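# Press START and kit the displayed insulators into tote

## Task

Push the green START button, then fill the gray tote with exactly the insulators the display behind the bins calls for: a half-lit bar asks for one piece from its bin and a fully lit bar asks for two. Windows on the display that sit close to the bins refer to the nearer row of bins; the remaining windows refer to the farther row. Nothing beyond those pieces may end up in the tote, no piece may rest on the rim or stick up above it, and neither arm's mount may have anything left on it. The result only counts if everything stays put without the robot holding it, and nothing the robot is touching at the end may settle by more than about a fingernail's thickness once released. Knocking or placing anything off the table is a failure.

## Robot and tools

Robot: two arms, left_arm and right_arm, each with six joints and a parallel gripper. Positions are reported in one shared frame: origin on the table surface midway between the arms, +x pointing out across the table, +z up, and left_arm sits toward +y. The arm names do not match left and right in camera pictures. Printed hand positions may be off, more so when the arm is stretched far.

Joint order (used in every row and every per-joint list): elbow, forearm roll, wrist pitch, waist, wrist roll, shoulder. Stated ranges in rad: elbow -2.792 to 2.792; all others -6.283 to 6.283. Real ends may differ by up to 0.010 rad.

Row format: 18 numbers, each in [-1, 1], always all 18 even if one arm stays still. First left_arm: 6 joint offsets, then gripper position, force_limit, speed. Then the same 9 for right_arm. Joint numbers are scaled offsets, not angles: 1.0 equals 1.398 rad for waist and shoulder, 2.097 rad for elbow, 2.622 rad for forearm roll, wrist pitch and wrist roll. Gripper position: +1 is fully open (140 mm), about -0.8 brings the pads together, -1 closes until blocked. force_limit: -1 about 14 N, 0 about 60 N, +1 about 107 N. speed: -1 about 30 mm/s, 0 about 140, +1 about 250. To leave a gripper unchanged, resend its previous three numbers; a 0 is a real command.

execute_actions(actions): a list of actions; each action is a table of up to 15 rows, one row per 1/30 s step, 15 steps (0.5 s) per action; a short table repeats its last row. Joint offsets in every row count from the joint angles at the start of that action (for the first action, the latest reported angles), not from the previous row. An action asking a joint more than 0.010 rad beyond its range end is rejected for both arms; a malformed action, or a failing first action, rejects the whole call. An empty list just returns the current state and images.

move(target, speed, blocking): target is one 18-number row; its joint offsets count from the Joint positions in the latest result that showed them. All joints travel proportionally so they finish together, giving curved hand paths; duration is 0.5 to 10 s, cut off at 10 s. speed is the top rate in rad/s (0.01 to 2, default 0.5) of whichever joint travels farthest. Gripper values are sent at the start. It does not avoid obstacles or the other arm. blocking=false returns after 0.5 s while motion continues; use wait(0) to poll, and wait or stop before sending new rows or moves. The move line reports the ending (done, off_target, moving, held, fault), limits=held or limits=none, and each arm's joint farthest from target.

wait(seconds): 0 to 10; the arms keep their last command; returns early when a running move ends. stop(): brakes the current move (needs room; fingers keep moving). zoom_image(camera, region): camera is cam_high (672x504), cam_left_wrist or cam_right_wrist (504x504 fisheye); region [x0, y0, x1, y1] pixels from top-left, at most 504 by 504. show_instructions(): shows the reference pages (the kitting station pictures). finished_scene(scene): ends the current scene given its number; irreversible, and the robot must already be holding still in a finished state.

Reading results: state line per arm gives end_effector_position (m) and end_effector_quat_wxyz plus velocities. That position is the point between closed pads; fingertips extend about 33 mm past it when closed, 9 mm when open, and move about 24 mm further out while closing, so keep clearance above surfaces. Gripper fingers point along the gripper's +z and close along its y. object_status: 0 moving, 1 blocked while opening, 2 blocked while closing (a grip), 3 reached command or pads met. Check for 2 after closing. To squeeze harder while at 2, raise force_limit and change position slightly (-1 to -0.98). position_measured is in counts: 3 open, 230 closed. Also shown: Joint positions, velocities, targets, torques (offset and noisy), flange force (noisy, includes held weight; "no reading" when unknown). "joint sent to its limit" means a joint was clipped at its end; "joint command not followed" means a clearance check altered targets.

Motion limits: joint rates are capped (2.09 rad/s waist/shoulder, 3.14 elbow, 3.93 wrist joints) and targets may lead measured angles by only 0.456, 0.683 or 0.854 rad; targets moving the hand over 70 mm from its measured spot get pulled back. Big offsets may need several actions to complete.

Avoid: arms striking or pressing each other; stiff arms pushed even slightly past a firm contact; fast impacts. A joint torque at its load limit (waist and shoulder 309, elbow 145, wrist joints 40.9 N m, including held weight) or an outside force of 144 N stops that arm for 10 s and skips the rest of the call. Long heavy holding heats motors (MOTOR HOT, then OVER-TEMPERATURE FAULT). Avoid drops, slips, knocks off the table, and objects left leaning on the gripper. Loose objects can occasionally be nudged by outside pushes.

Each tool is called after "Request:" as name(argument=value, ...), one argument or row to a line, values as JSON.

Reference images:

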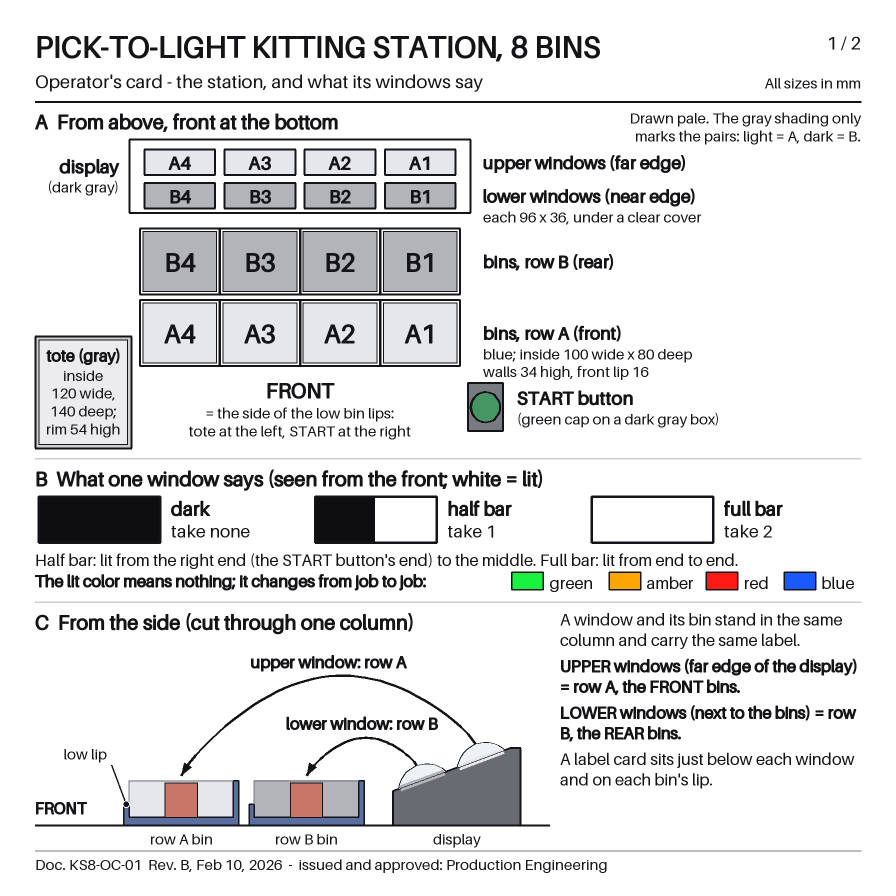

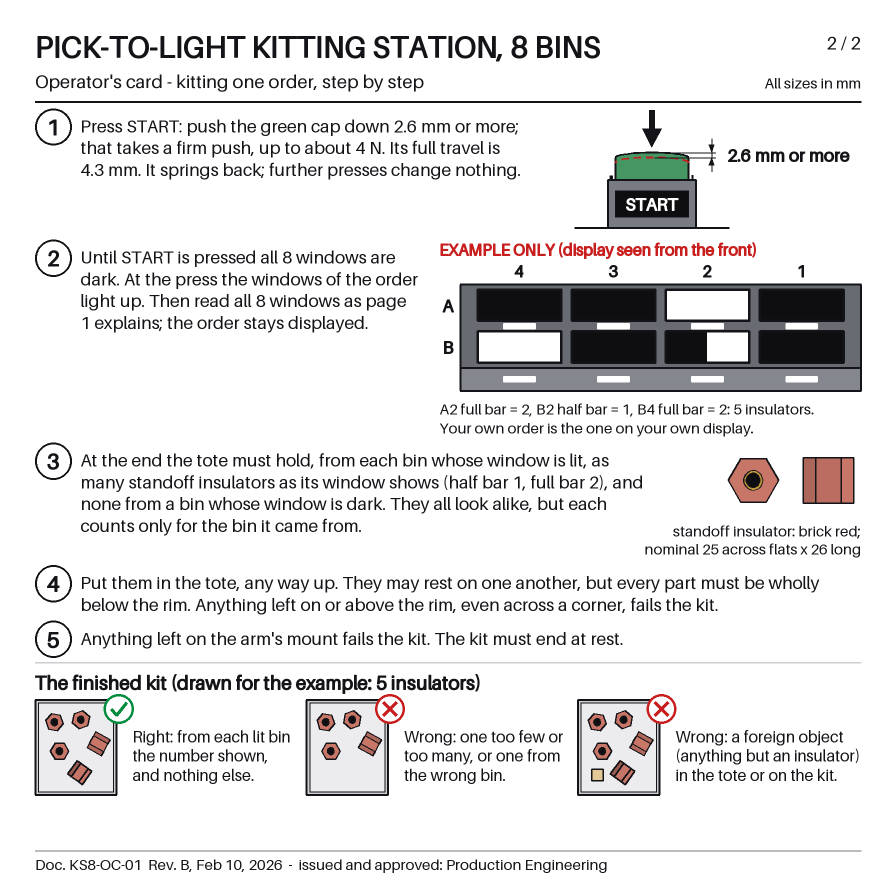

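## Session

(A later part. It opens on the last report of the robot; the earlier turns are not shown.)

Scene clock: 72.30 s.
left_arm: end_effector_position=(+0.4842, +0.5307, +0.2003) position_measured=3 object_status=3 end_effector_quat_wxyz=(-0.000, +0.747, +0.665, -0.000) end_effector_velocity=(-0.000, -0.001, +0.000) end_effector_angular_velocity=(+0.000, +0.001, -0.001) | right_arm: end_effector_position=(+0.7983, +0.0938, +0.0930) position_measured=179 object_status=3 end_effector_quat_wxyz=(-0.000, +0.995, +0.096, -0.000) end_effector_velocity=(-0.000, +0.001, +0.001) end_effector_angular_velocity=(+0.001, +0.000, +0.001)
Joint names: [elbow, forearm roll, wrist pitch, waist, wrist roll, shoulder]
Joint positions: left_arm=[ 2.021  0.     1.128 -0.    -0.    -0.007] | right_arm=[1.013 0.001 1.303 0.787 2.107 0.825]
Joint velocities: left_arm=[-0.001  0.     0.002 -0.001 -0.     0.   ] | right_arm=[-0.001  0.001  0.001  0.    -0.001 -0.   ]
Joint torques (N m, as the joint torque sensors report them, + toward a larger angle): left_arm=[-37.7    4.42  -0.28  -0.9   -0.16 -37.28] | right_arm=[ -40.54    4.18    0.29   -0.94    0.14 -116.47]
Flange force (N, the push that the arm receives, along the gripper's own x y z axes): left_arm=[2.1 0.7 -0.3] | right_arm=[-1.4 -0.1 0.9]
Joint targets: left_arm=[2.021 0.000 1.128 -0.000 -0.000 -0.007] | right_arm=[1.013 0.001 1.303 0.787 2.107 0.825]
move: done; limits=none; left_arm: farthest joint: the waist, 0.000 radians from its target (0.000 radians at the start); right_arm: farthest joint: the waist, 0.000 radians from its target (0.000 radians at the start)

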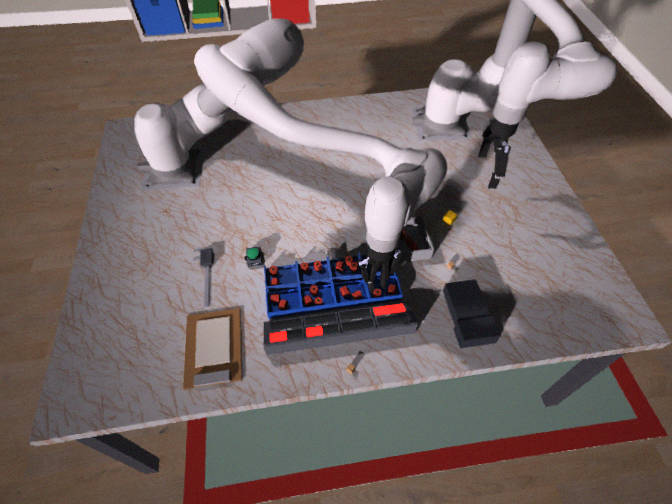

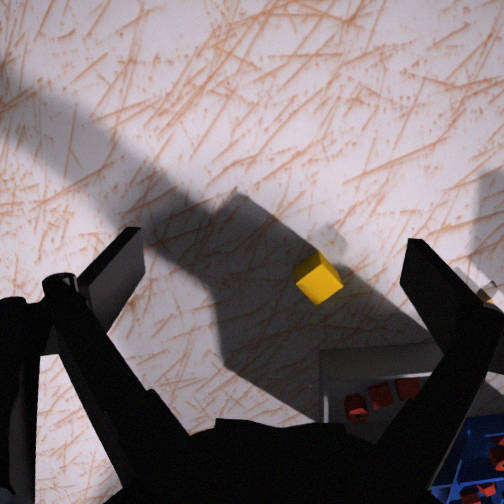

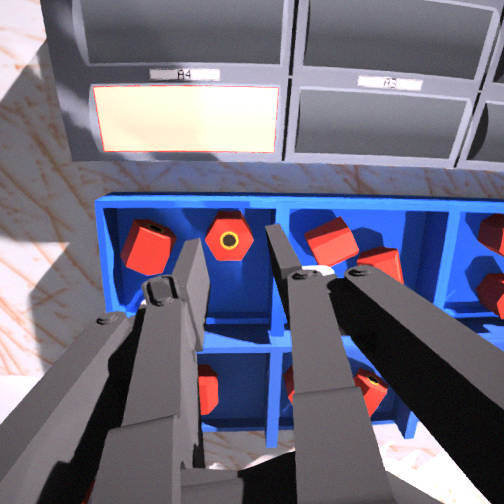

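Request:
move(
  target=[0,0,0,0,0,0,1,0,0,-0.0055,0,0.0021,0.0036,0.002,0.0044,-0.42,-0.5,0],
  speed=0.05,
)

Request:
move(
  target=[0,0,0,0,0,0,1,0,0,0.0096,0,-0.0128,0,0,0.0096,-0.42,-0.5,0],
  speed=0.05,
)

Request:
move(
  target=[0,0,0,0,0,0,1,0,0,0.0008,0,-0.0011,0,0,0.0008,-0.42,-0.5,0],
  speed=0.02,
)

Request:
move(
  target=[0,0,0,0,0,0,1,0,0,0.0008,0,-0.0011,0,0,0.0008,-0.42,-0.5,0],
  speed=0.02,
)

Scene clock: 73.40 s.
left_arm: end_effector_position=(+0.4842, +0.5307, +0.2003) position_measured=3 object_status=3 end_effector_quat_wxyz=(-0.000, +0.747, +0.665, -0.000) end_effector_velocity=(+0.001, +0.000, +0.001) end_effector_angular_velocity=(-0.000, -0.001, +0.000) | right_arm: end_effector_position=(+0.7973, +0.0996, +0.0931) position_measured=182 object_status=3 end_effector_quat_wxyz=(-0.000, +0.995, +0.096, -0.000) end_effector_velocity=(+0.000, -0.000, -0.000) end_effector_angular_velocity=(-0.001, -0.001, +0.001)
Joint names: [elbow, forearm roll, wrist pitch, waist, wrist roll, shoulder]
Joint positions: left_arm=[ 2.021  0.     1.128 -0.    -0.    -0.007] | right_arm=[1.002 0.001 1.309 0.792 2.112 0.831]
Joint velocities: left_arm=[-0.002  0.     0.001  0.    -0.    -0.001] | right_arm=[-0.    -0.002  0.     0.    -0.     0.   ]
Joint torques (N m, as the joint torque sensors report them, + toward a larger angle): left_arm=[-36.87   4.45  -0.14   0.    -0.1  -36.75] | right_arm=[ -42.3     3.94    0.23    2.73   -0.15 -117.54]
Flange force (N, the push that the arm receives, along the gripper's own x y z axes): left_arm=[0.3 1.1 -1.5] | right_arm=[-3.7 5.4 2.7]
Joint targets: left_arm=[2.021 0.000 1.128 -0.000 -0.000 -0.007] | right_arm=[1.002 0.001 1.309 0.792 2.112 0.831]
move: done; limits=none; left_arm: farthest joint: the waist, 0.000 radians from its target (0.000 radians at the start); right_arm: farthest joint: the waist, 0.000 radians from its target (0.005 radians at the start)

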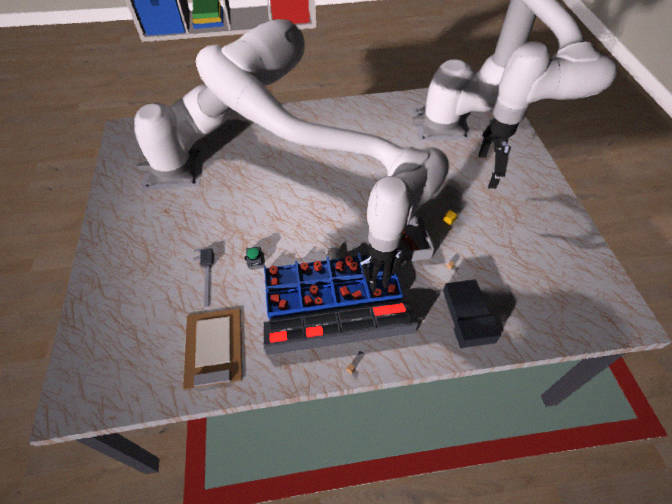

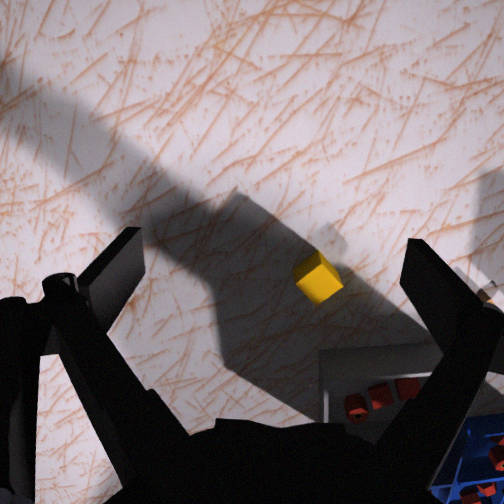

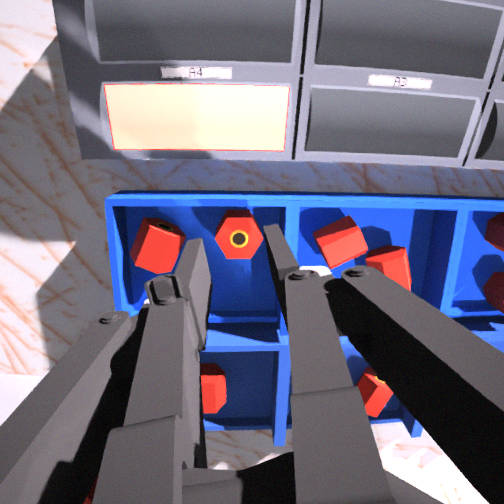

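Scene clock: 74.37 s.
left_arm: end_effector_position=(+0.4842, +0.5307, +0.2003) position_measured=3 object_status=3 end_effector_quat_wxyz=(-0.000, +0.747, +0.665, -0.000) end_effector_velocity=(-0.000, +0.000, +0.000) end_effector_angular_velocity=(-0.000, +0.000, +0.001) | right_arm: end_effector_position=(+0.7976, +0.0999, +0.0690) position_measured=182 object_status=3 end_effector_quat_wxyz=(-0.000, +0.995, +0.096, -0.000) end_effector_velocity=(-0.000, -0.000, -0.000) end_effector_angular_velocity=(-0.000, +0.001, -0.002)
Joint names: [elbow, forearm roll, wrist pitch, waist, wrist roll, shoulder]
Joint positions: left_arm=[ 2.021  0.     1.128 -0.    -0.    -0.007] | right_arm=[1.022 0.001 1.275 0.792 2.112 0.844]
Joint velocities: left_arm=[ 0.    -0.     0.     0.001 -0.001 -0.   ] | right_arm=[ 0.001  0.    -0.    -0.     0.002  0.   ]
Joint torques (N m, as the joint torque sensors report them, + toward a larger angle): left_arm=[-36.83   4.57  -0.39  -0.65  -0.2  -38.08] | right_arm=[ -40.67    4.19    0.02   -0.07   -0.28 -117.48]
Flange force (N, the push that the arm receives, along the gripper's own x y z axes): left_arm=[2.0 3.3 -0.8] | right_arm=[-2.2 1.0 0.9]
Joint targets: left_arm=[2.021 0.000 1.128 -0.000 -0.000 -0.007] | right_arm=[1.022 0.001 1.275 0.792 2.112 0.844]
move: done; limits=none; left_arm: farthest joint: the waist, 0.000 radians from its target (0.000 radians at the start); right_arm: farthest joint: the waist, 0.000 radians from its target (0.000 radians at the start)

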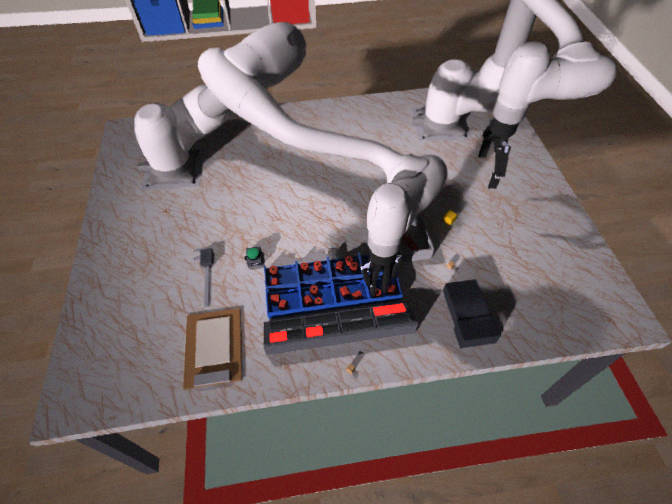

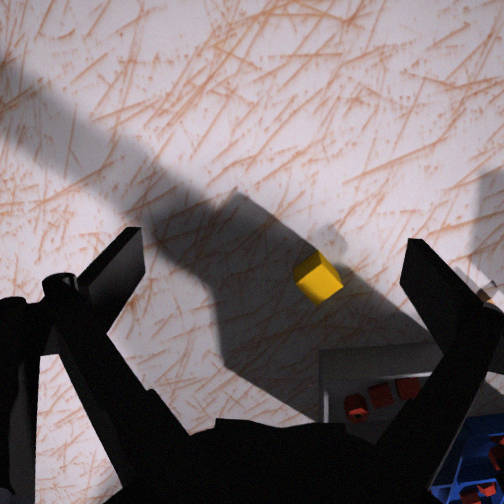

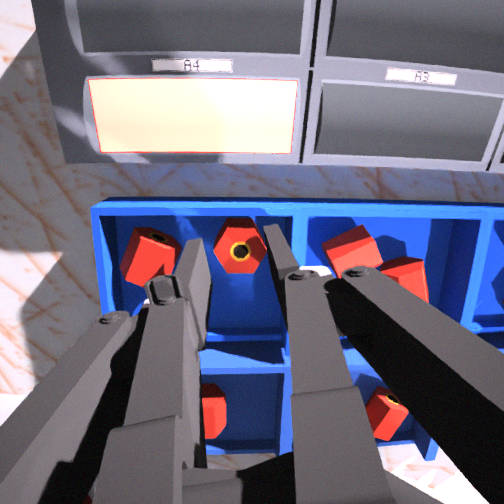

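Scene clock: 75.07 s.
left_arm: end_effector_position=(+0.4842, +0.5307, +0.2003) position_measured=3 object_status=3 end_effector_quat_wxyz=(-0.000, +0.747, +0.665, -0.000) end_effector_velocity=(-0.000, +0.000, -0.000) end_effector_angular_velocity=(-0.000, +0.000, +0.000) | right_arm: end_effector_position=(+0.7977, +0.0999, +0.0670) position_measured=182 object_status=3 end_effector_quat_wxyz=(-0.000, +0.995, +0.096, -0.000) end_effector_velocity=(-0.000, -0.000, -0.000) end_effector_angular_velocity=(-0.001, -0.000, +0.001)
Joint names: [elbow, forearm roll, wrist pitch, waist, wrist roll, shoulder]
Joint positions: left_arm=[ 2.021  0.     1.128 -0.    -0.    -0.007] | right_arm=[1.024 0.001 1.273 0.792 2.112 0.846]
Joint velocities: left_arm=[ 0. -0.  0.  0.  0. -0.] | right_arm=[ 0.001 -0.001 -0.     0.    -0.     0.   ]
Joint torques (N m, as the joint torque sensors report them, + toward a larger angle): left_arm=[-37.75   4.37  -0.33  -0.69  -0.14 -37.02] | right_arm=[ -41.11    3.93   -0.14   -1.11    0.16 -120.09]
Flange force (N, the push that the arm receives, along the gripper's own x y z axes): left_arm=[1.8 0.1 -0.5] | right_arm=[0.3 -1.4 2.5]
Joint targets: left_arm=[2.021 0.000 1.128 -0.000 -0.000 -0.007] | right_arm=[1.024 0.001 1.273 0.792 2.112 0.846]
move: done; limits=none; left_arm: farthest joint: the waist, 0.000 radians from its target (0.000 radians at the start); right_arm: farthest joint: the waist, 0.000 radians from its target (0.000 radians at the start)

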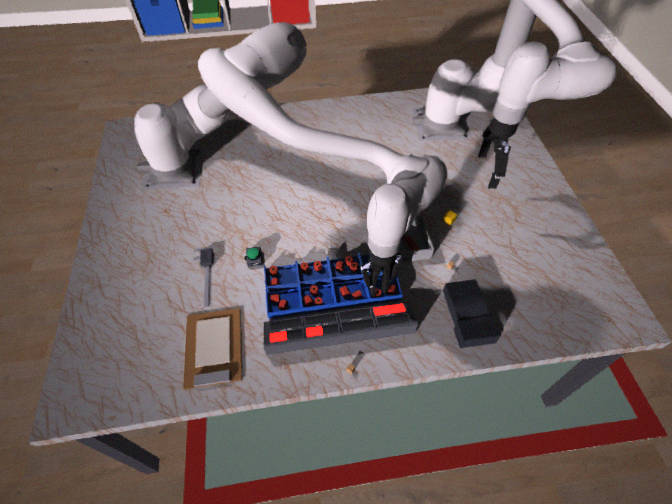

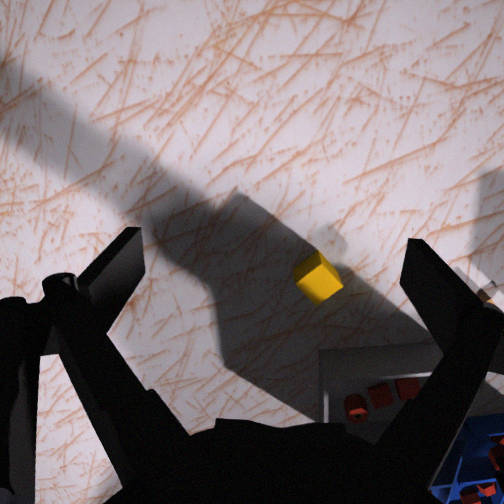

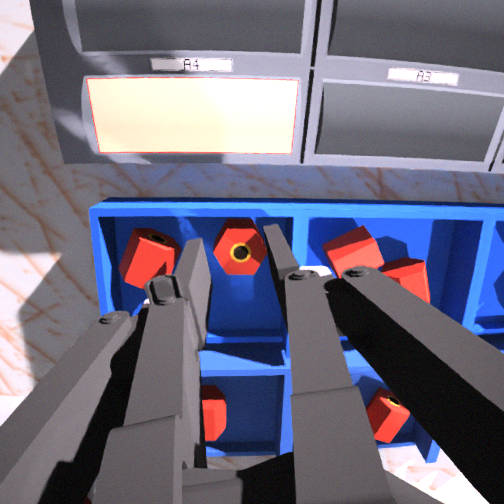

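Scene clock: 75.77 s.
left_arm: end_effector_position=(+0.4842, +0.5307, +0.2003) position_measured=3 object_status=3 end_effector_quat_wxyz=(-0.000, +0.747, +0.665, -0.000) end_effector_velocity=(+0.000, -0.000, +0.001) end_effector_angular_velocity=(-0.000, -0.001, -0.000) | right_arm: end_effector_position=(+0.7977, +0.0999, +0.0650) position_measured=182 object_status=3 end_effector_quat_wxyz=(-0.000, +0.995, +0.096, -0.000) end_effector_velocity=(-0.000, +0.001, -0.000) end_effector_angular_velocity=(+0.002, +0.001, -0.001)
Joint names: [elbow, forearm roll, wrist pitch, waist, wrist roll, shoulder]
Joint positions: left_arm=[ 2.021  0.     1.128 -0.    -0.    -0.007] | right_arm=[1.025 0.001 1.27  0.792 2.112 0.847]
Joint velocities: left_arm=[-0.     0.     0.    -0.001 -0.    -0.001] | right_arm=[ 0.     0.002 -0.001  0.     0.     0.   ]
Joint torques (N m, as the joint torque sensors report them, + toward a larger angle): left_arm=[-36.99   4.21  -0.2   -0.25  -0.16 -37.  ] | right_arm=[ -40.58    3.98    0.41   -0.34    0.34 -120.31]
Flange force (N, the push that the arm receives, along the gripper's own x y z axes): left_arm=[1.0 0.8 -1.4] | right_arm=[1.8 -1.1 2.8]
Joint targets: left_arm=[2.021 0.000 1.128 -0.000 -0.000 -0.007] | right_arm=[1.025 0.001 1.270 0.792 2.112 0.847]
move: done; limits=none; left_arm: farthest joint: the waist, 0.000 radians from its target (0.000 radians at the start); right_arm: farthest joint: the waist, 0.000 radians from its target (0.000 radians at the start)

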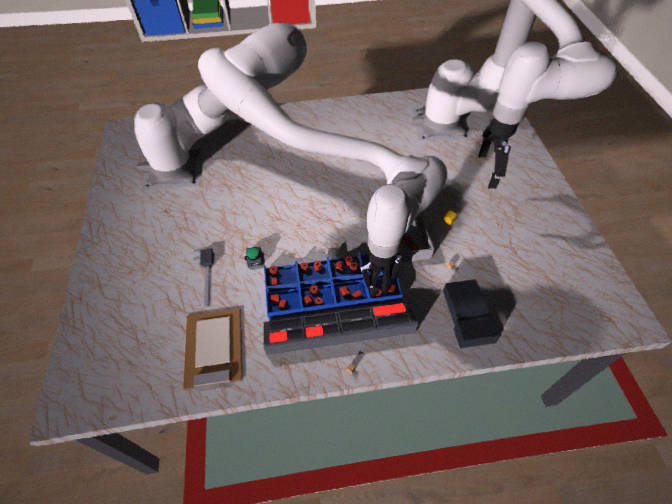

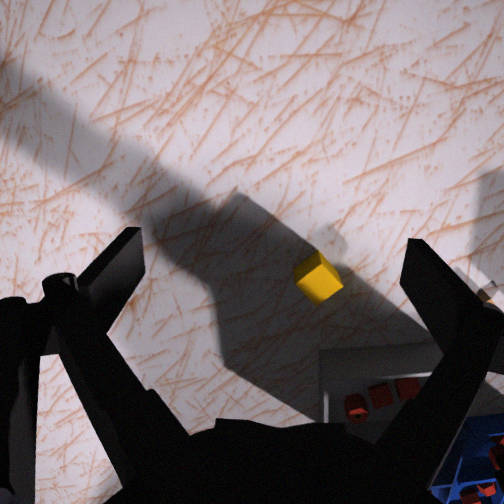

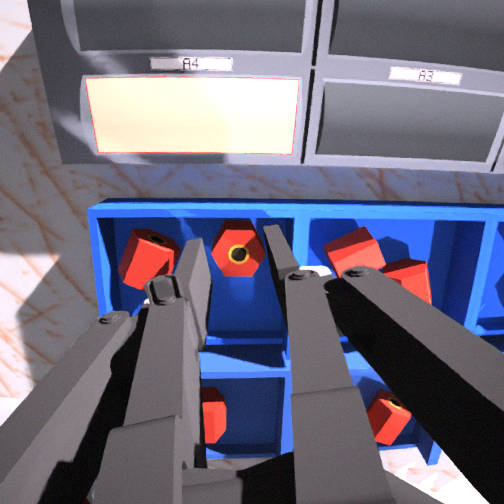

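Request:
move(
  target=[0,0,0,0,0,0,1,0,0,0.0008,0,-0.0011,0,0,0.0008,-0.42,-0.5,0],
  speed=0.02,
)

Request:
move(
  target=[0,0,0,0,0,0,1,0,0,0.0008,0,-0.0011,0,0,0.0008,-0.42,-0.5,0],
  speed=0.02,
)

Request:
move(
  target=[0,0,0,0,0,0,1,0,0,0.0062,0,-0.0083,0,0,0.0062,-0.42,-0.5,0],
  speed=0.03,
)

Request:
move(
  target=[0,0,0,0,0,0,1,0,0,0,0,0,0,0,0,-1,-0.5,0],
)

Request:
move(
  target=[0,0,0,0,0,0,1,0,0,-0.031,0,0.0415,0,0,-0.031,-1,-0.5,0],
  speed=0.3,
)

Scene clock: 76.80 s.
left_arm: end_effector_position=(+0.4842, +0.5307, +0.2003) position_measured=3 object_status=3 end_effector_quat_wxyz=(-0.000, +0.747, +0.665, -0.000) end_effector_velocity=(+0.001, -0.000, +0.000) end_effector_angular_velocity=(-0.000, -0.001, -0.001) | right_arm: end_effector_position=(+0.7977, +0.0999, +0.0629) position_measured=182 object_status=3 end_effector_quat_wxyz=(-0.000, +0.995, +0.096, -0.000) end_effector_velocity=(-0.000, -0.000, -0.000) end_effector_angular_velocity=(+0.000, +0.001, -0.001)
Joint names: [elbow, forearm roll, wrist pitch, waist, wrist roll, shoulder]
Joint positions: left_arm=[ 2.021  0.     1.128 -0.    -0.    -0.007] | right_arm=[1.027 0.001 1.267 0.792 2.112 0.848]
Joint velocities: left_arm=[-0.001  0.    -0.001 -0.001  0.001  0.   ] | right_arm=[ 0.     0.001 -0.    -0.     0.001  0.   ]
Joint torques (N m, as the joint torque sensors report them, + toward a larger angle): left_arm=[-36.67   4.45  -0.1   -1.09   0.1  -38.43] | right_arm=[ -40.55    4.29    0.17    2.62    0.44 -120.27]
Flange force (N, the push that the arm receives, along the gripper's own x y z axes): left_arm=[2.1 4.3 -0.4] | right_arm=[3.6 1.4 2.5]
Joint targets: left_arm=[2.021 0.000 1.128 -0.000 -0.000 -0.007] | right_arm=[1.027 0.001 1.267 0.792 2.112 0.848]
move: done; limits=none; left_arm: farthest joint: the waist, 0.000 radians from its target (0.000 radians at the start); right_arm: farthest joint: the waist, 0.000 radians from its target (0.000 radians at the start)

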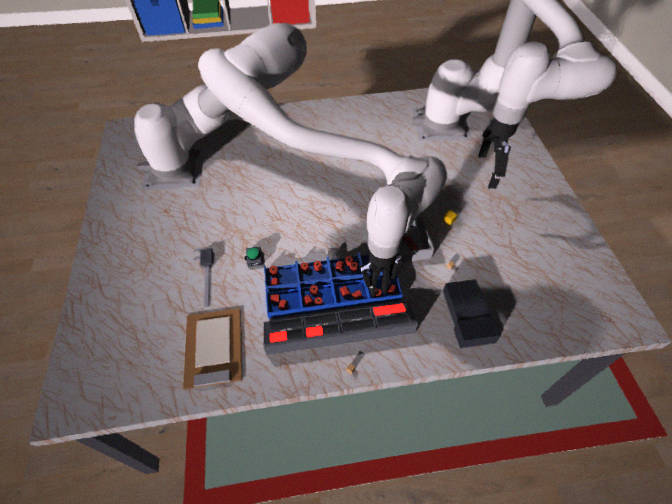

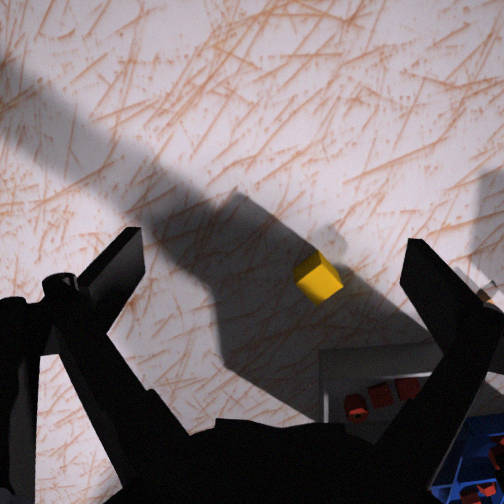

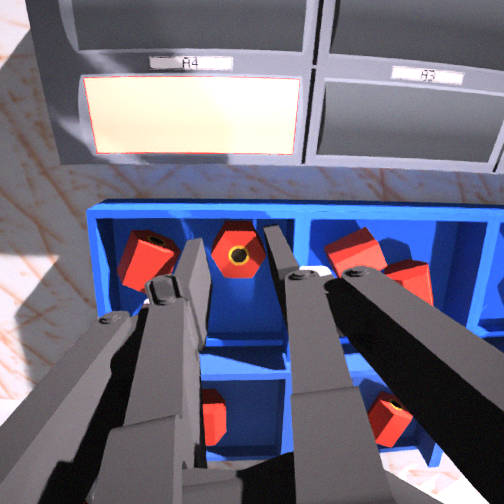

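Scene clock: 77.50 s.
left_arm: end_effector_position=(+0.4842, +0.5307, +0.2003) position_measured=3 object_status=3 end_effector_quat_wxyz=(-0.000, +0.747, +0.665, -0.000) end_effector_velocity=(+0.001, +0.000, +0.000) end_effector_angular_velocity=(-0.000, -0.001, +0.001) | right_arm: end_effector_position=(+0.7977, +0.1000, +0.0609) position_measured=182 object_status=3 end_effector_quat_wxyz=(-0.000, +0.995, +0.096, -0.000) end_effector_velocity=(+0.000, -0.000, -0.000) end_effector_angular_velocity=(+0.000, +0.000, -0.000)
Joint names: [elbow, forearm roll, wrist pitch, waist, wrist roll, shoulder]
Joint positions: left_arm=[ 2.021  0.     1.128 -0.    -0.    -0.007] | right_arm=[1.029 0.001 1.264 0.792 2.112 0.849]
Joint velocities: left_arm=[-0.001  0.    -0.001  0.001 -0.     0.   ] | right_arm=[ 0.  0. -0. -0.  0.  0.]
Joint torques (N m, as the joint torque sensors report them, + toward a larger angle): left_arm=[-37.09   4.42  -0.06  -0.5   -0.16 -36.32] | right_arm=[ -39.99    4.58   -0.05   -1.41    0.29 -119.82]
Flange force (N, the push that the arm receives, along the gripper's own x y z axes): left_arm=[1.3 0.0 -1.1] | right_arm=[2.4 -2.8 1.6]
Joint targets: left_arm=[2.021 0.000 1.128 -0.000 -0.000 -0.007] | right_arm=[1.029 0.001 1.264 0.792 2.112 0.849]
move: done; limits=none; left_arm: farthest joint: the waist, 0.000 radians from its target (0.000 radians at the start); right_arm: farthest joint: the waist, 0.000 radians from its target (0.000 radians at the start)

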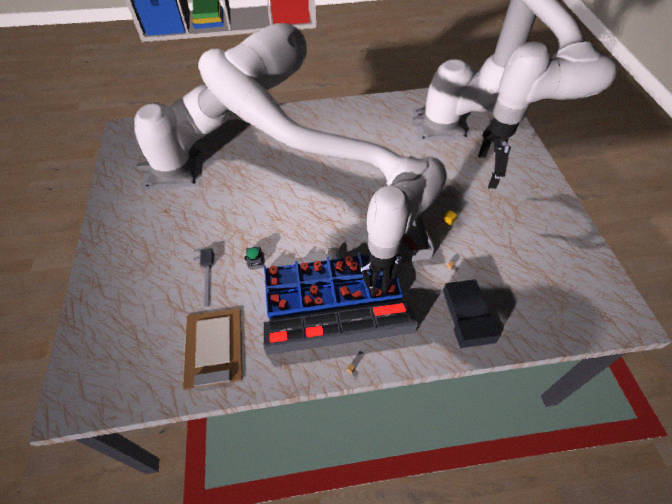

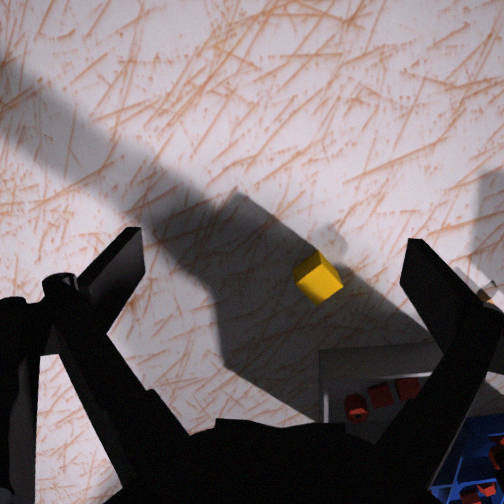

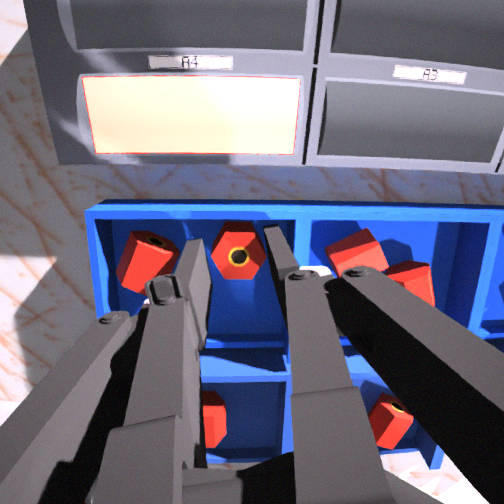

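Scene clock: 78.47 s.
left_arm: end_effector_position=(+0.4842, +0.5307, +0.2003) position_measured=3 object_status=3 end_effector_quat_wxyz=(-0.000, +0.747, +0.665, -0.000) end_effector_velocity=(-0.001, +0.000, -0.000) end_effector_angular_velocity=(+0.000, +0.001, -0.000) | right_arm: end_effector_position=(+0.7976, +0.0998, +0.0454) position_measured=182 object_status=3 end_effector_quat_wxyz=(-0.000, +0.995, +0.096, -0.000) end_effector_velocity=(-0.000, -0.000, -0.001) end_effector_angular_velocity=(-0.001, +0.000, +0.000)
Joint names: [elbow, forearm roll, wrist pitch, waist, wrist roll, shoulder]
Joint positions: left_arm=[ 2.021  0.     1.128 -0.    -0.    -0.007] | right_arm=[1.042 0.001 1.242 0.792 2.112 0.858]
Joint velocities: left_arm=[ 0.001 -0.     0.001  0.     0.    -0.001] | right_arm=[ 0.001 -0.    -0.    -0.    -0.     0.   ]
Joint torques (N m, as the joint torque sensors report them, + toward a larger angle): left_arm=[-37.73   4.55  -0.13   0.35  -0.06 -36.35] | right_arm=[ -40.34    4.22    0.      1.18    0.28 -119.45]
Flange force (N, the push that the arm receives, along the gripper's own x y z axes): left_arm=[-0.7 -1.2 -0.6] | right_arm=[0.9 1.3 1.8]
Joint targets: left_arm=[2.021 0.000 1.128 -0.000 -0.000 -0.007] | right_arm=[1.042 0.001 1.242 0.792 2.112 0.858]
move: done; limits=none; left_arm: farthest joint: the waist, 0.000 radians from its target (0.000 radians at the start); right_arm: farthest joint: the waist, 0.000 radians from its target (0.000 radians at the start)

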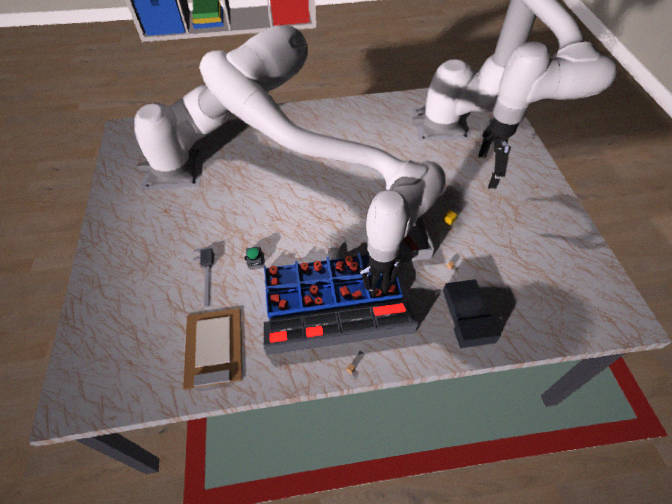

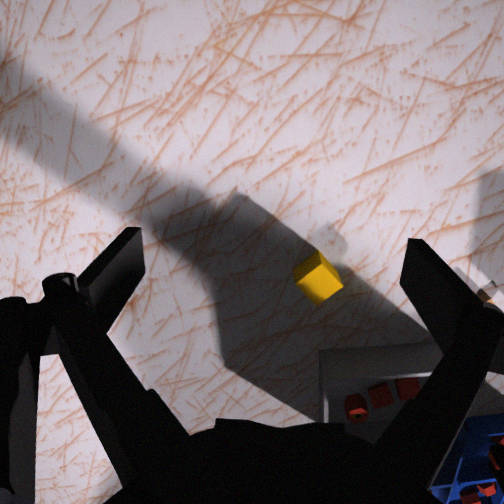

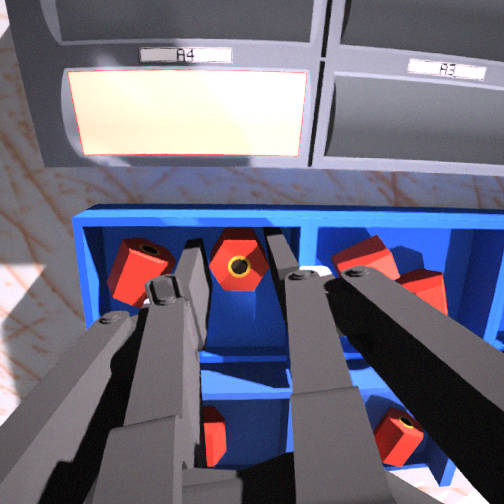

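Scene clock: 78.97 s.
left_arm: end_effector_position=(+0.4842, +0.5307, +0.2003) position_measured=3 object_status=3 end_effector_quat_wxyz=(-0.000, +0.747, +0.665, -0.000) end_effector_velocity=(-0.000, +0.000, -0.001) end_effector_angular_velocity=(+0.000, +0.002, +0.000) | right_arm: end_effector_position=(+0.7976, +0.0998, +0.0454) position_measured=191 object_status=2 end_effector_quat_wxyz=(-0.000, +0.995, +0.096, -0.000) end_effector_velocity=(-0.000, +0.000, -0.000) end_effector_angular_velocity=(-0.000, +0.001, +0.000)
Joint names: [elbow, forearm roll, wrist pitch, waist, wrist roll, shoulder]
Joint positions: left_arm=[ 2.021  0.     1.128 -0.    -0.    -0.007] | right_arm=[1.042 0.001 1.242 0.792 2.112 0.858]
Joint velocities: left_arm=[ 0.    -0.     0.001  0.     0.     0.001] | right_arm=[ 0.  0.  0.  0. -0. -0.]
Joint torques (N m, as the joint torque sensors report them, + toward a larger angle): left_arm=[-36.47   4.37   0.03  -0.59  -0.28 -38.59] | right_arm=[ -37.45    3.81    0.29   -1.03    0.24 -114.16]
Flange force (N, the push that the arm receives, along the gripper's own x y z axes): left_arm=[2.1 5.0 0.2] | right_arm=[-0.6 -0.7 -3.2]
Joint targets: left_arm=[2.021 0.000 1.128 -0.000 -0.000 -0.007] | right_arm=[1.042 0.001 1.242 0.792 2.112 0.858]
move: done; limits=none; left_arm: farthest joint: the waist, 0.000 radians from its target (0.000 radians at the start); right_arm: farthest joint: the waist, 0.000 radians from its target (0.000 radians at the start)

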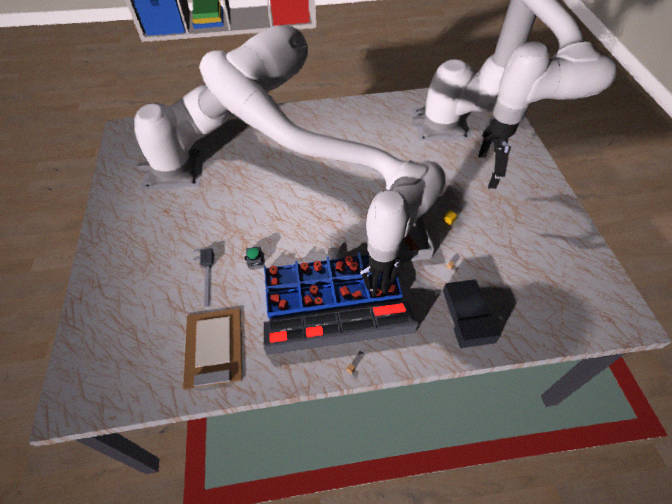

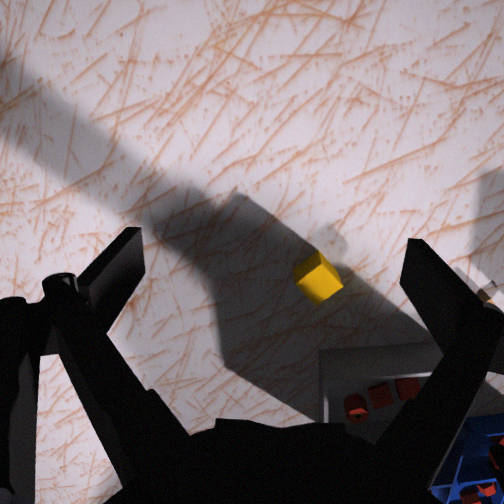

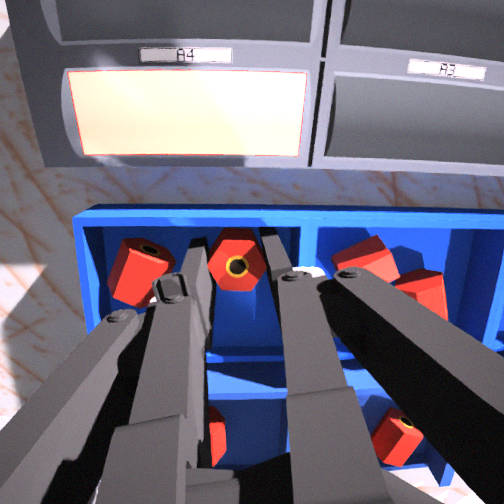

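Scene clock: 79.77 s.
left_arm: end_effector_position=(+0.4842, +0.5307, +0.2003) position_measured=3 object_status=3 end_effector_quat_wxyz=(-0.000, +0.747, +0.665, -0.000) end_effector_velocity=(-0.000, -0.000, +0.000) end_effector_angular_velocity=(-0.000, -0.000, -0.000) | right_arm: end_effector_position=(+0.7962, +0.0986, +0.1235) position_measured=191 object_status=2 end_effector_quat_wxyz=(-0.000, +0.995, +0.096, -0.000) end_effector_velocity=(+0.000, -0.000, +0.001) end_effector_angular_velocity=(+0.001, -0.000, -0.000)
Joint names: [elbow, forearm roll, wrist pitch, waist, wrist roll, shoulder]
Joint positions: left_arm=[ 2.021  0.     1.128 -0.    -0.    -0.007] | right_arm=[0.977 0.001 1.351 0.792 2.112 0.814]
Joint velocities: left_arm=[ 0.    -0.     0.    -0.001 -0.    -0.001] | right_arm=[-0.001  0.001  0.001 -0.    -0.001 -0.   ]
Joint torques (N m, as the joint torque sensors report them, + toward a larger angle): left_arm=[-37.56   4.61  -0.18  -0.84  -0.09 -38.66] | right_arm=[ -41.37    4.54    0.08   -0.07    0.42 -117.64]
Flange force (N, the push that the arm receives, along the gripper's own x y z axes): left_arm=[1.8 3.1 0.8] | right_arm=[0.8 0.0 1.7]
Joint targets: left_arm=[2.021 0.000 1.128 -0.000 -0.000 -0.007] | right_arm=[0.977 0.001 1.351 0.792 2.112 0.814]
move: done; limits=none; left_arm: farthest joint: the waist, 0.000 radians from its target (0.000 radians at the start); right_arm: farthest joint: the waist, 0.000 radians from its target (0.000 radians at the start)

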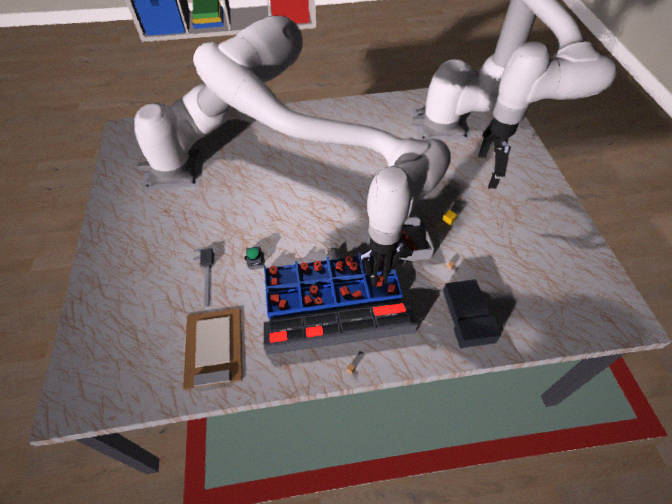

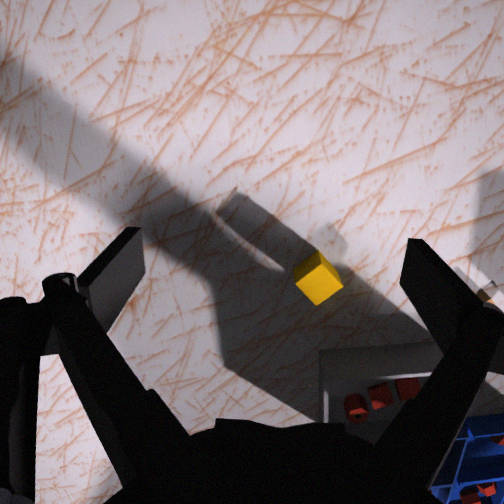

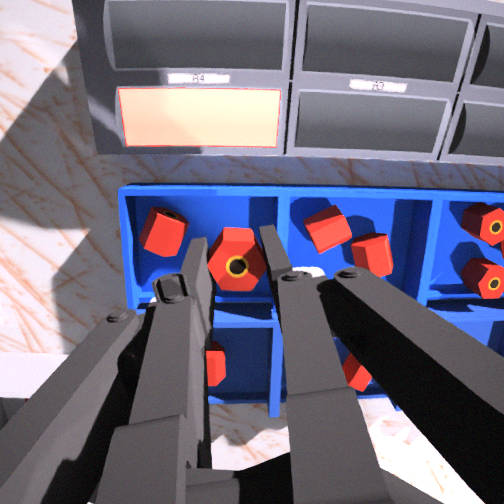

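Target (.575,.295): rel (.496,.89), d=1.0189, r=1.0183, heading=1.0623−.0339=1.0284, q1=1.084; q6=.834.
z=.125: h=.305; r²+h²=1.130; cos q3=.6248, q3=.8959; q2=atan2(1.0183,.305)=1.2798−atan2(.4364,.9693)=.4230 → .8568; q5=1.389.

Request:
move(
  target=[0,0,0,0,0,0,1,0,0,-0.0387,0,0.0145,0.2089,-0.4874,0.0306,-1,-0.5,0],
  speed=0.8,
)

Scene clock: 82.87 s.
left_arm: end_effector_position=(+0.4842, +0.5307, +0.2003) position_measured=3 object_status=3 end_effector_quat_wxyz=(-0.000, +0.747, +0.665, -0.000) end_effector_velocity=(+0.000, -0.000, -0.000) end_effector_angular_velocity=(+0.000, +0.001, +0.000) | right_arm: end_effector_position=(+0.5778, +0.2945, +0.1249) position_measured=191 object_status=2 end_effector_quat_wxyz=(-0.000, +0.636, +0.772, +0.000) end_effector_velocity=(-0.001, +0.000, +0.000) end_effector_angular_velocity=(-0.000, -0.000, +0.001)
Joint names: [elbow, forearm roll, wrist pitch, waist, wrist roll, shoulder]
Joint positions: left_arm=[ 2.021  0.     1.128 -0.    -0.    -0.007] | right_arm=[0.895 0.001 1.389 1.084 0.834 0.857]
Joint velocities: left_arm=[-0.    -0.     0.    -0.    -0.     0.001] | right_arm=[-0.    -0.001  0.     0.001 -0.     0.   ]
Joint torques (N m, as the joint torque sensors report them, + toward a larger angle): left_arm=[-37.32   4.71  -0.18  -0.77  -0.08 -37.37] | right_arm=[ -42.54    4.64    0.04   -0.41   -0.05 -119.86]
Flange force (N, the push that the arm receives, along the gripper's own x y z axes): left_arm=[1.7 1.4 -0.1] | right_arm=[-3.2 -3.4 2.0]
Joint targets: left_arm=[2.021 0.000 1.128 -0.000 -0.000 -0.007] | right_arm=[0.895 0.001 1.389 1.084 0.834 0.857]
move: done; limits=none; left_arm: farthest joint: the waist, 0.000 radians from its target (0.000 radians at the start); right_arm: farthest joint: the waist, 0.000 radians from its target (0.293 radians at the start)

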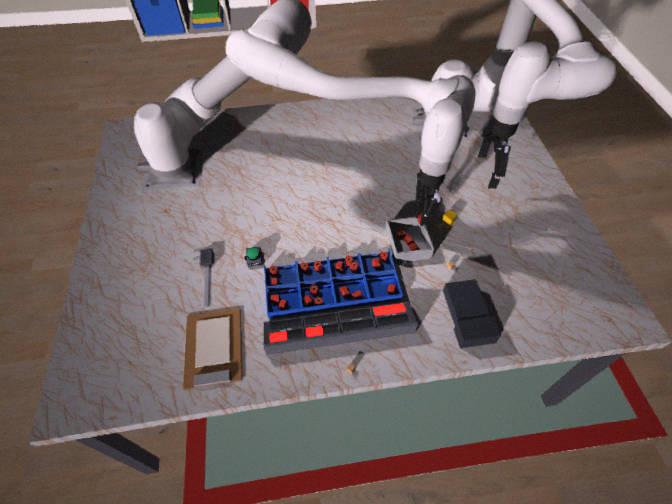

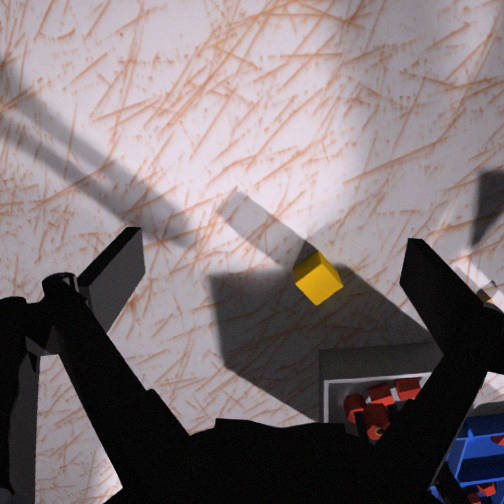

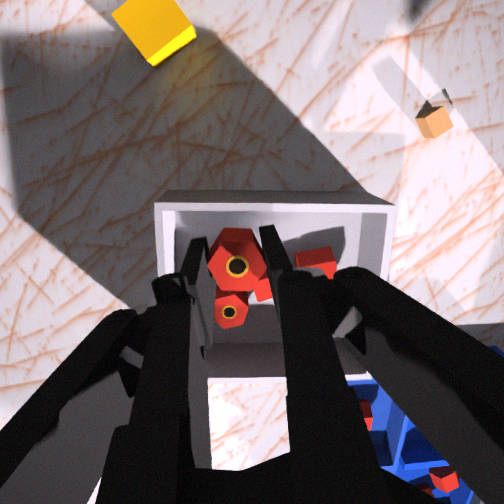

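Request:
move(
  target=[0,0,0,0,0,0,1,0,0,0.032,0,-0.0378,0,0,0.0227,-1,-0.5,0],
  speed=0.12,
)

Request:
execute_actions(
  actions=[
    [[0,0,0,0,0,0,1,0,0,0,0,0,0,0,0,-0.5,-0.5,0]],
  ],
)

Request:
move(
  target=[0,0,0,0,0,0,1,0,0,-0.045,0,0.055,0,0,-0.035,-0.5,-0.5,0],
  speed=0.3,
)

Scene clock: 93.87 s.
left_arm: end_effector_position=(+0.4842, +0.5307, +0.2003) position_measured=3 object_status=3 end_effector_quat_wxyz=(-0.000, +0.747, +0.665, -0.000) end_effector_velocity=(-0.001, -0.000, +0.000) end_effector_angular_velocity=(+0.000, +0.000, +0.000) | right_arm: end_effector_position=(+0.5793, +0.2969, +0.0876) position_measured=191 object_status=2 end_effector_quat_wxyz=(-0.001, +0.636, +0.772, +0.004) end_effector_velocity=(-0.000, +0.000, +0.000) end_effector_angular_velocity=(+0.000, +0.001, +0.000)
Joint names: [elbow, forearm roll, wrist pitch, waist, wrist roll, shoulder]
Joint positions: left_arm=[ 2.021  0.     1.128 -0.    -0.    -0.007] | right_arm=[0.934 0.001 1.327 1.084 0.834 0.873]
Joint velocities: left_arm=[ 0.    -0.     0.001 -0.    -0.    -0.001] | right_arm=[-0.     0.001  0.     0.    -0.    -0.   ]
Joint torques (N m, as the joint torque sensors report them, + toward a larger angle): left_arm=[-37.04   4.56  -0.03   0.73  -0.18 -38.13] | right_arm=[ -33.2     4.27   -2.21   -0.83   -0.2  -101.59]
Flange force (N, the push that the arm receives, along the gripper's own x y z axes): left_arm=[-0.9 2.9 0.2] | right_arm=[-3.1 -4.0 -18.7]
Joint targets: left_arm=[2.021 0.000 1.128 -0.000 -0.000 -0.007] | right_arm=[0.934 0.001 1.326 1.084 0.834 0.873]
FORCE FAULT: contact force on the right arm reached its limit, and that arm stopped for 10 seconds. The contact can be on any part of that arm, not only on its tool. That time counts as 19 of the actions that you can send in this scene. That arm's remaining commands of this call were not run. That arm holds still and accepts commands again. Move the arm away from the contact; if what it grips holds it there, let go first. Pushing or pulling that hard again can fault the arm again.
move: fault (right_arm); limits=none; left_arm: farthest joint: the waist, 0.000 radians from its target (0.000 radians at the start); right_arm: farthest joint: the wrist pitch, 0.037 radians from its target (0.099 radians at the start)

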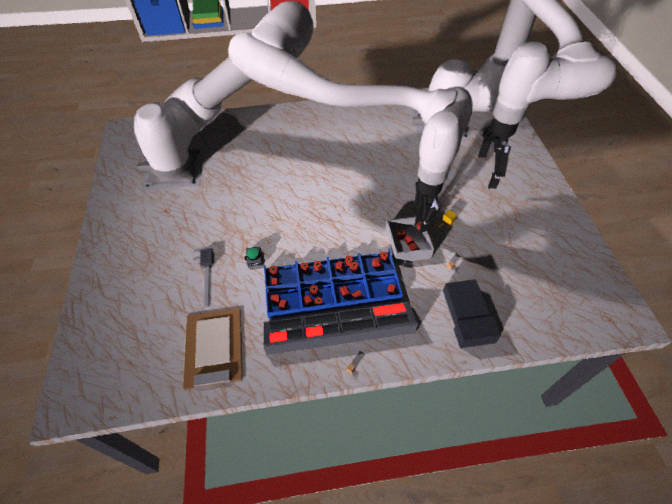

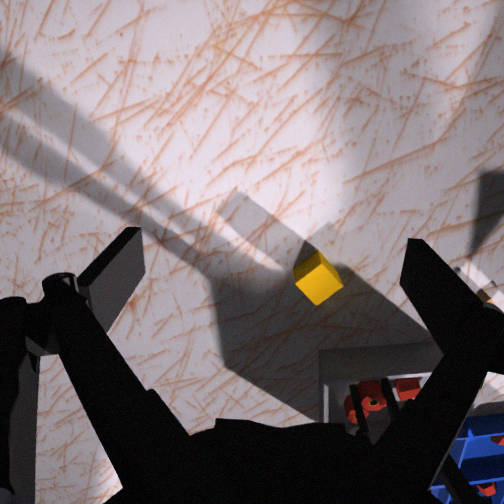

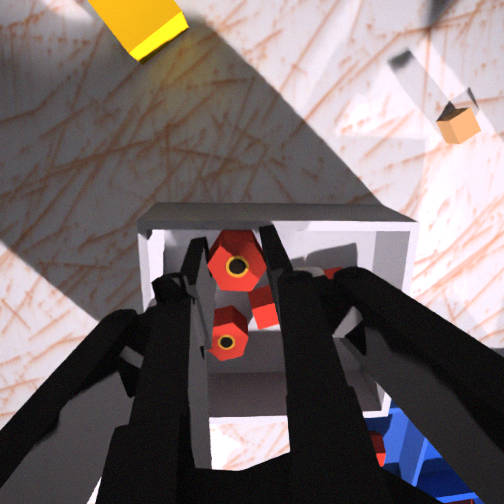

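not run: a fault stop came before this call.

not run: a fault stop came before this call.


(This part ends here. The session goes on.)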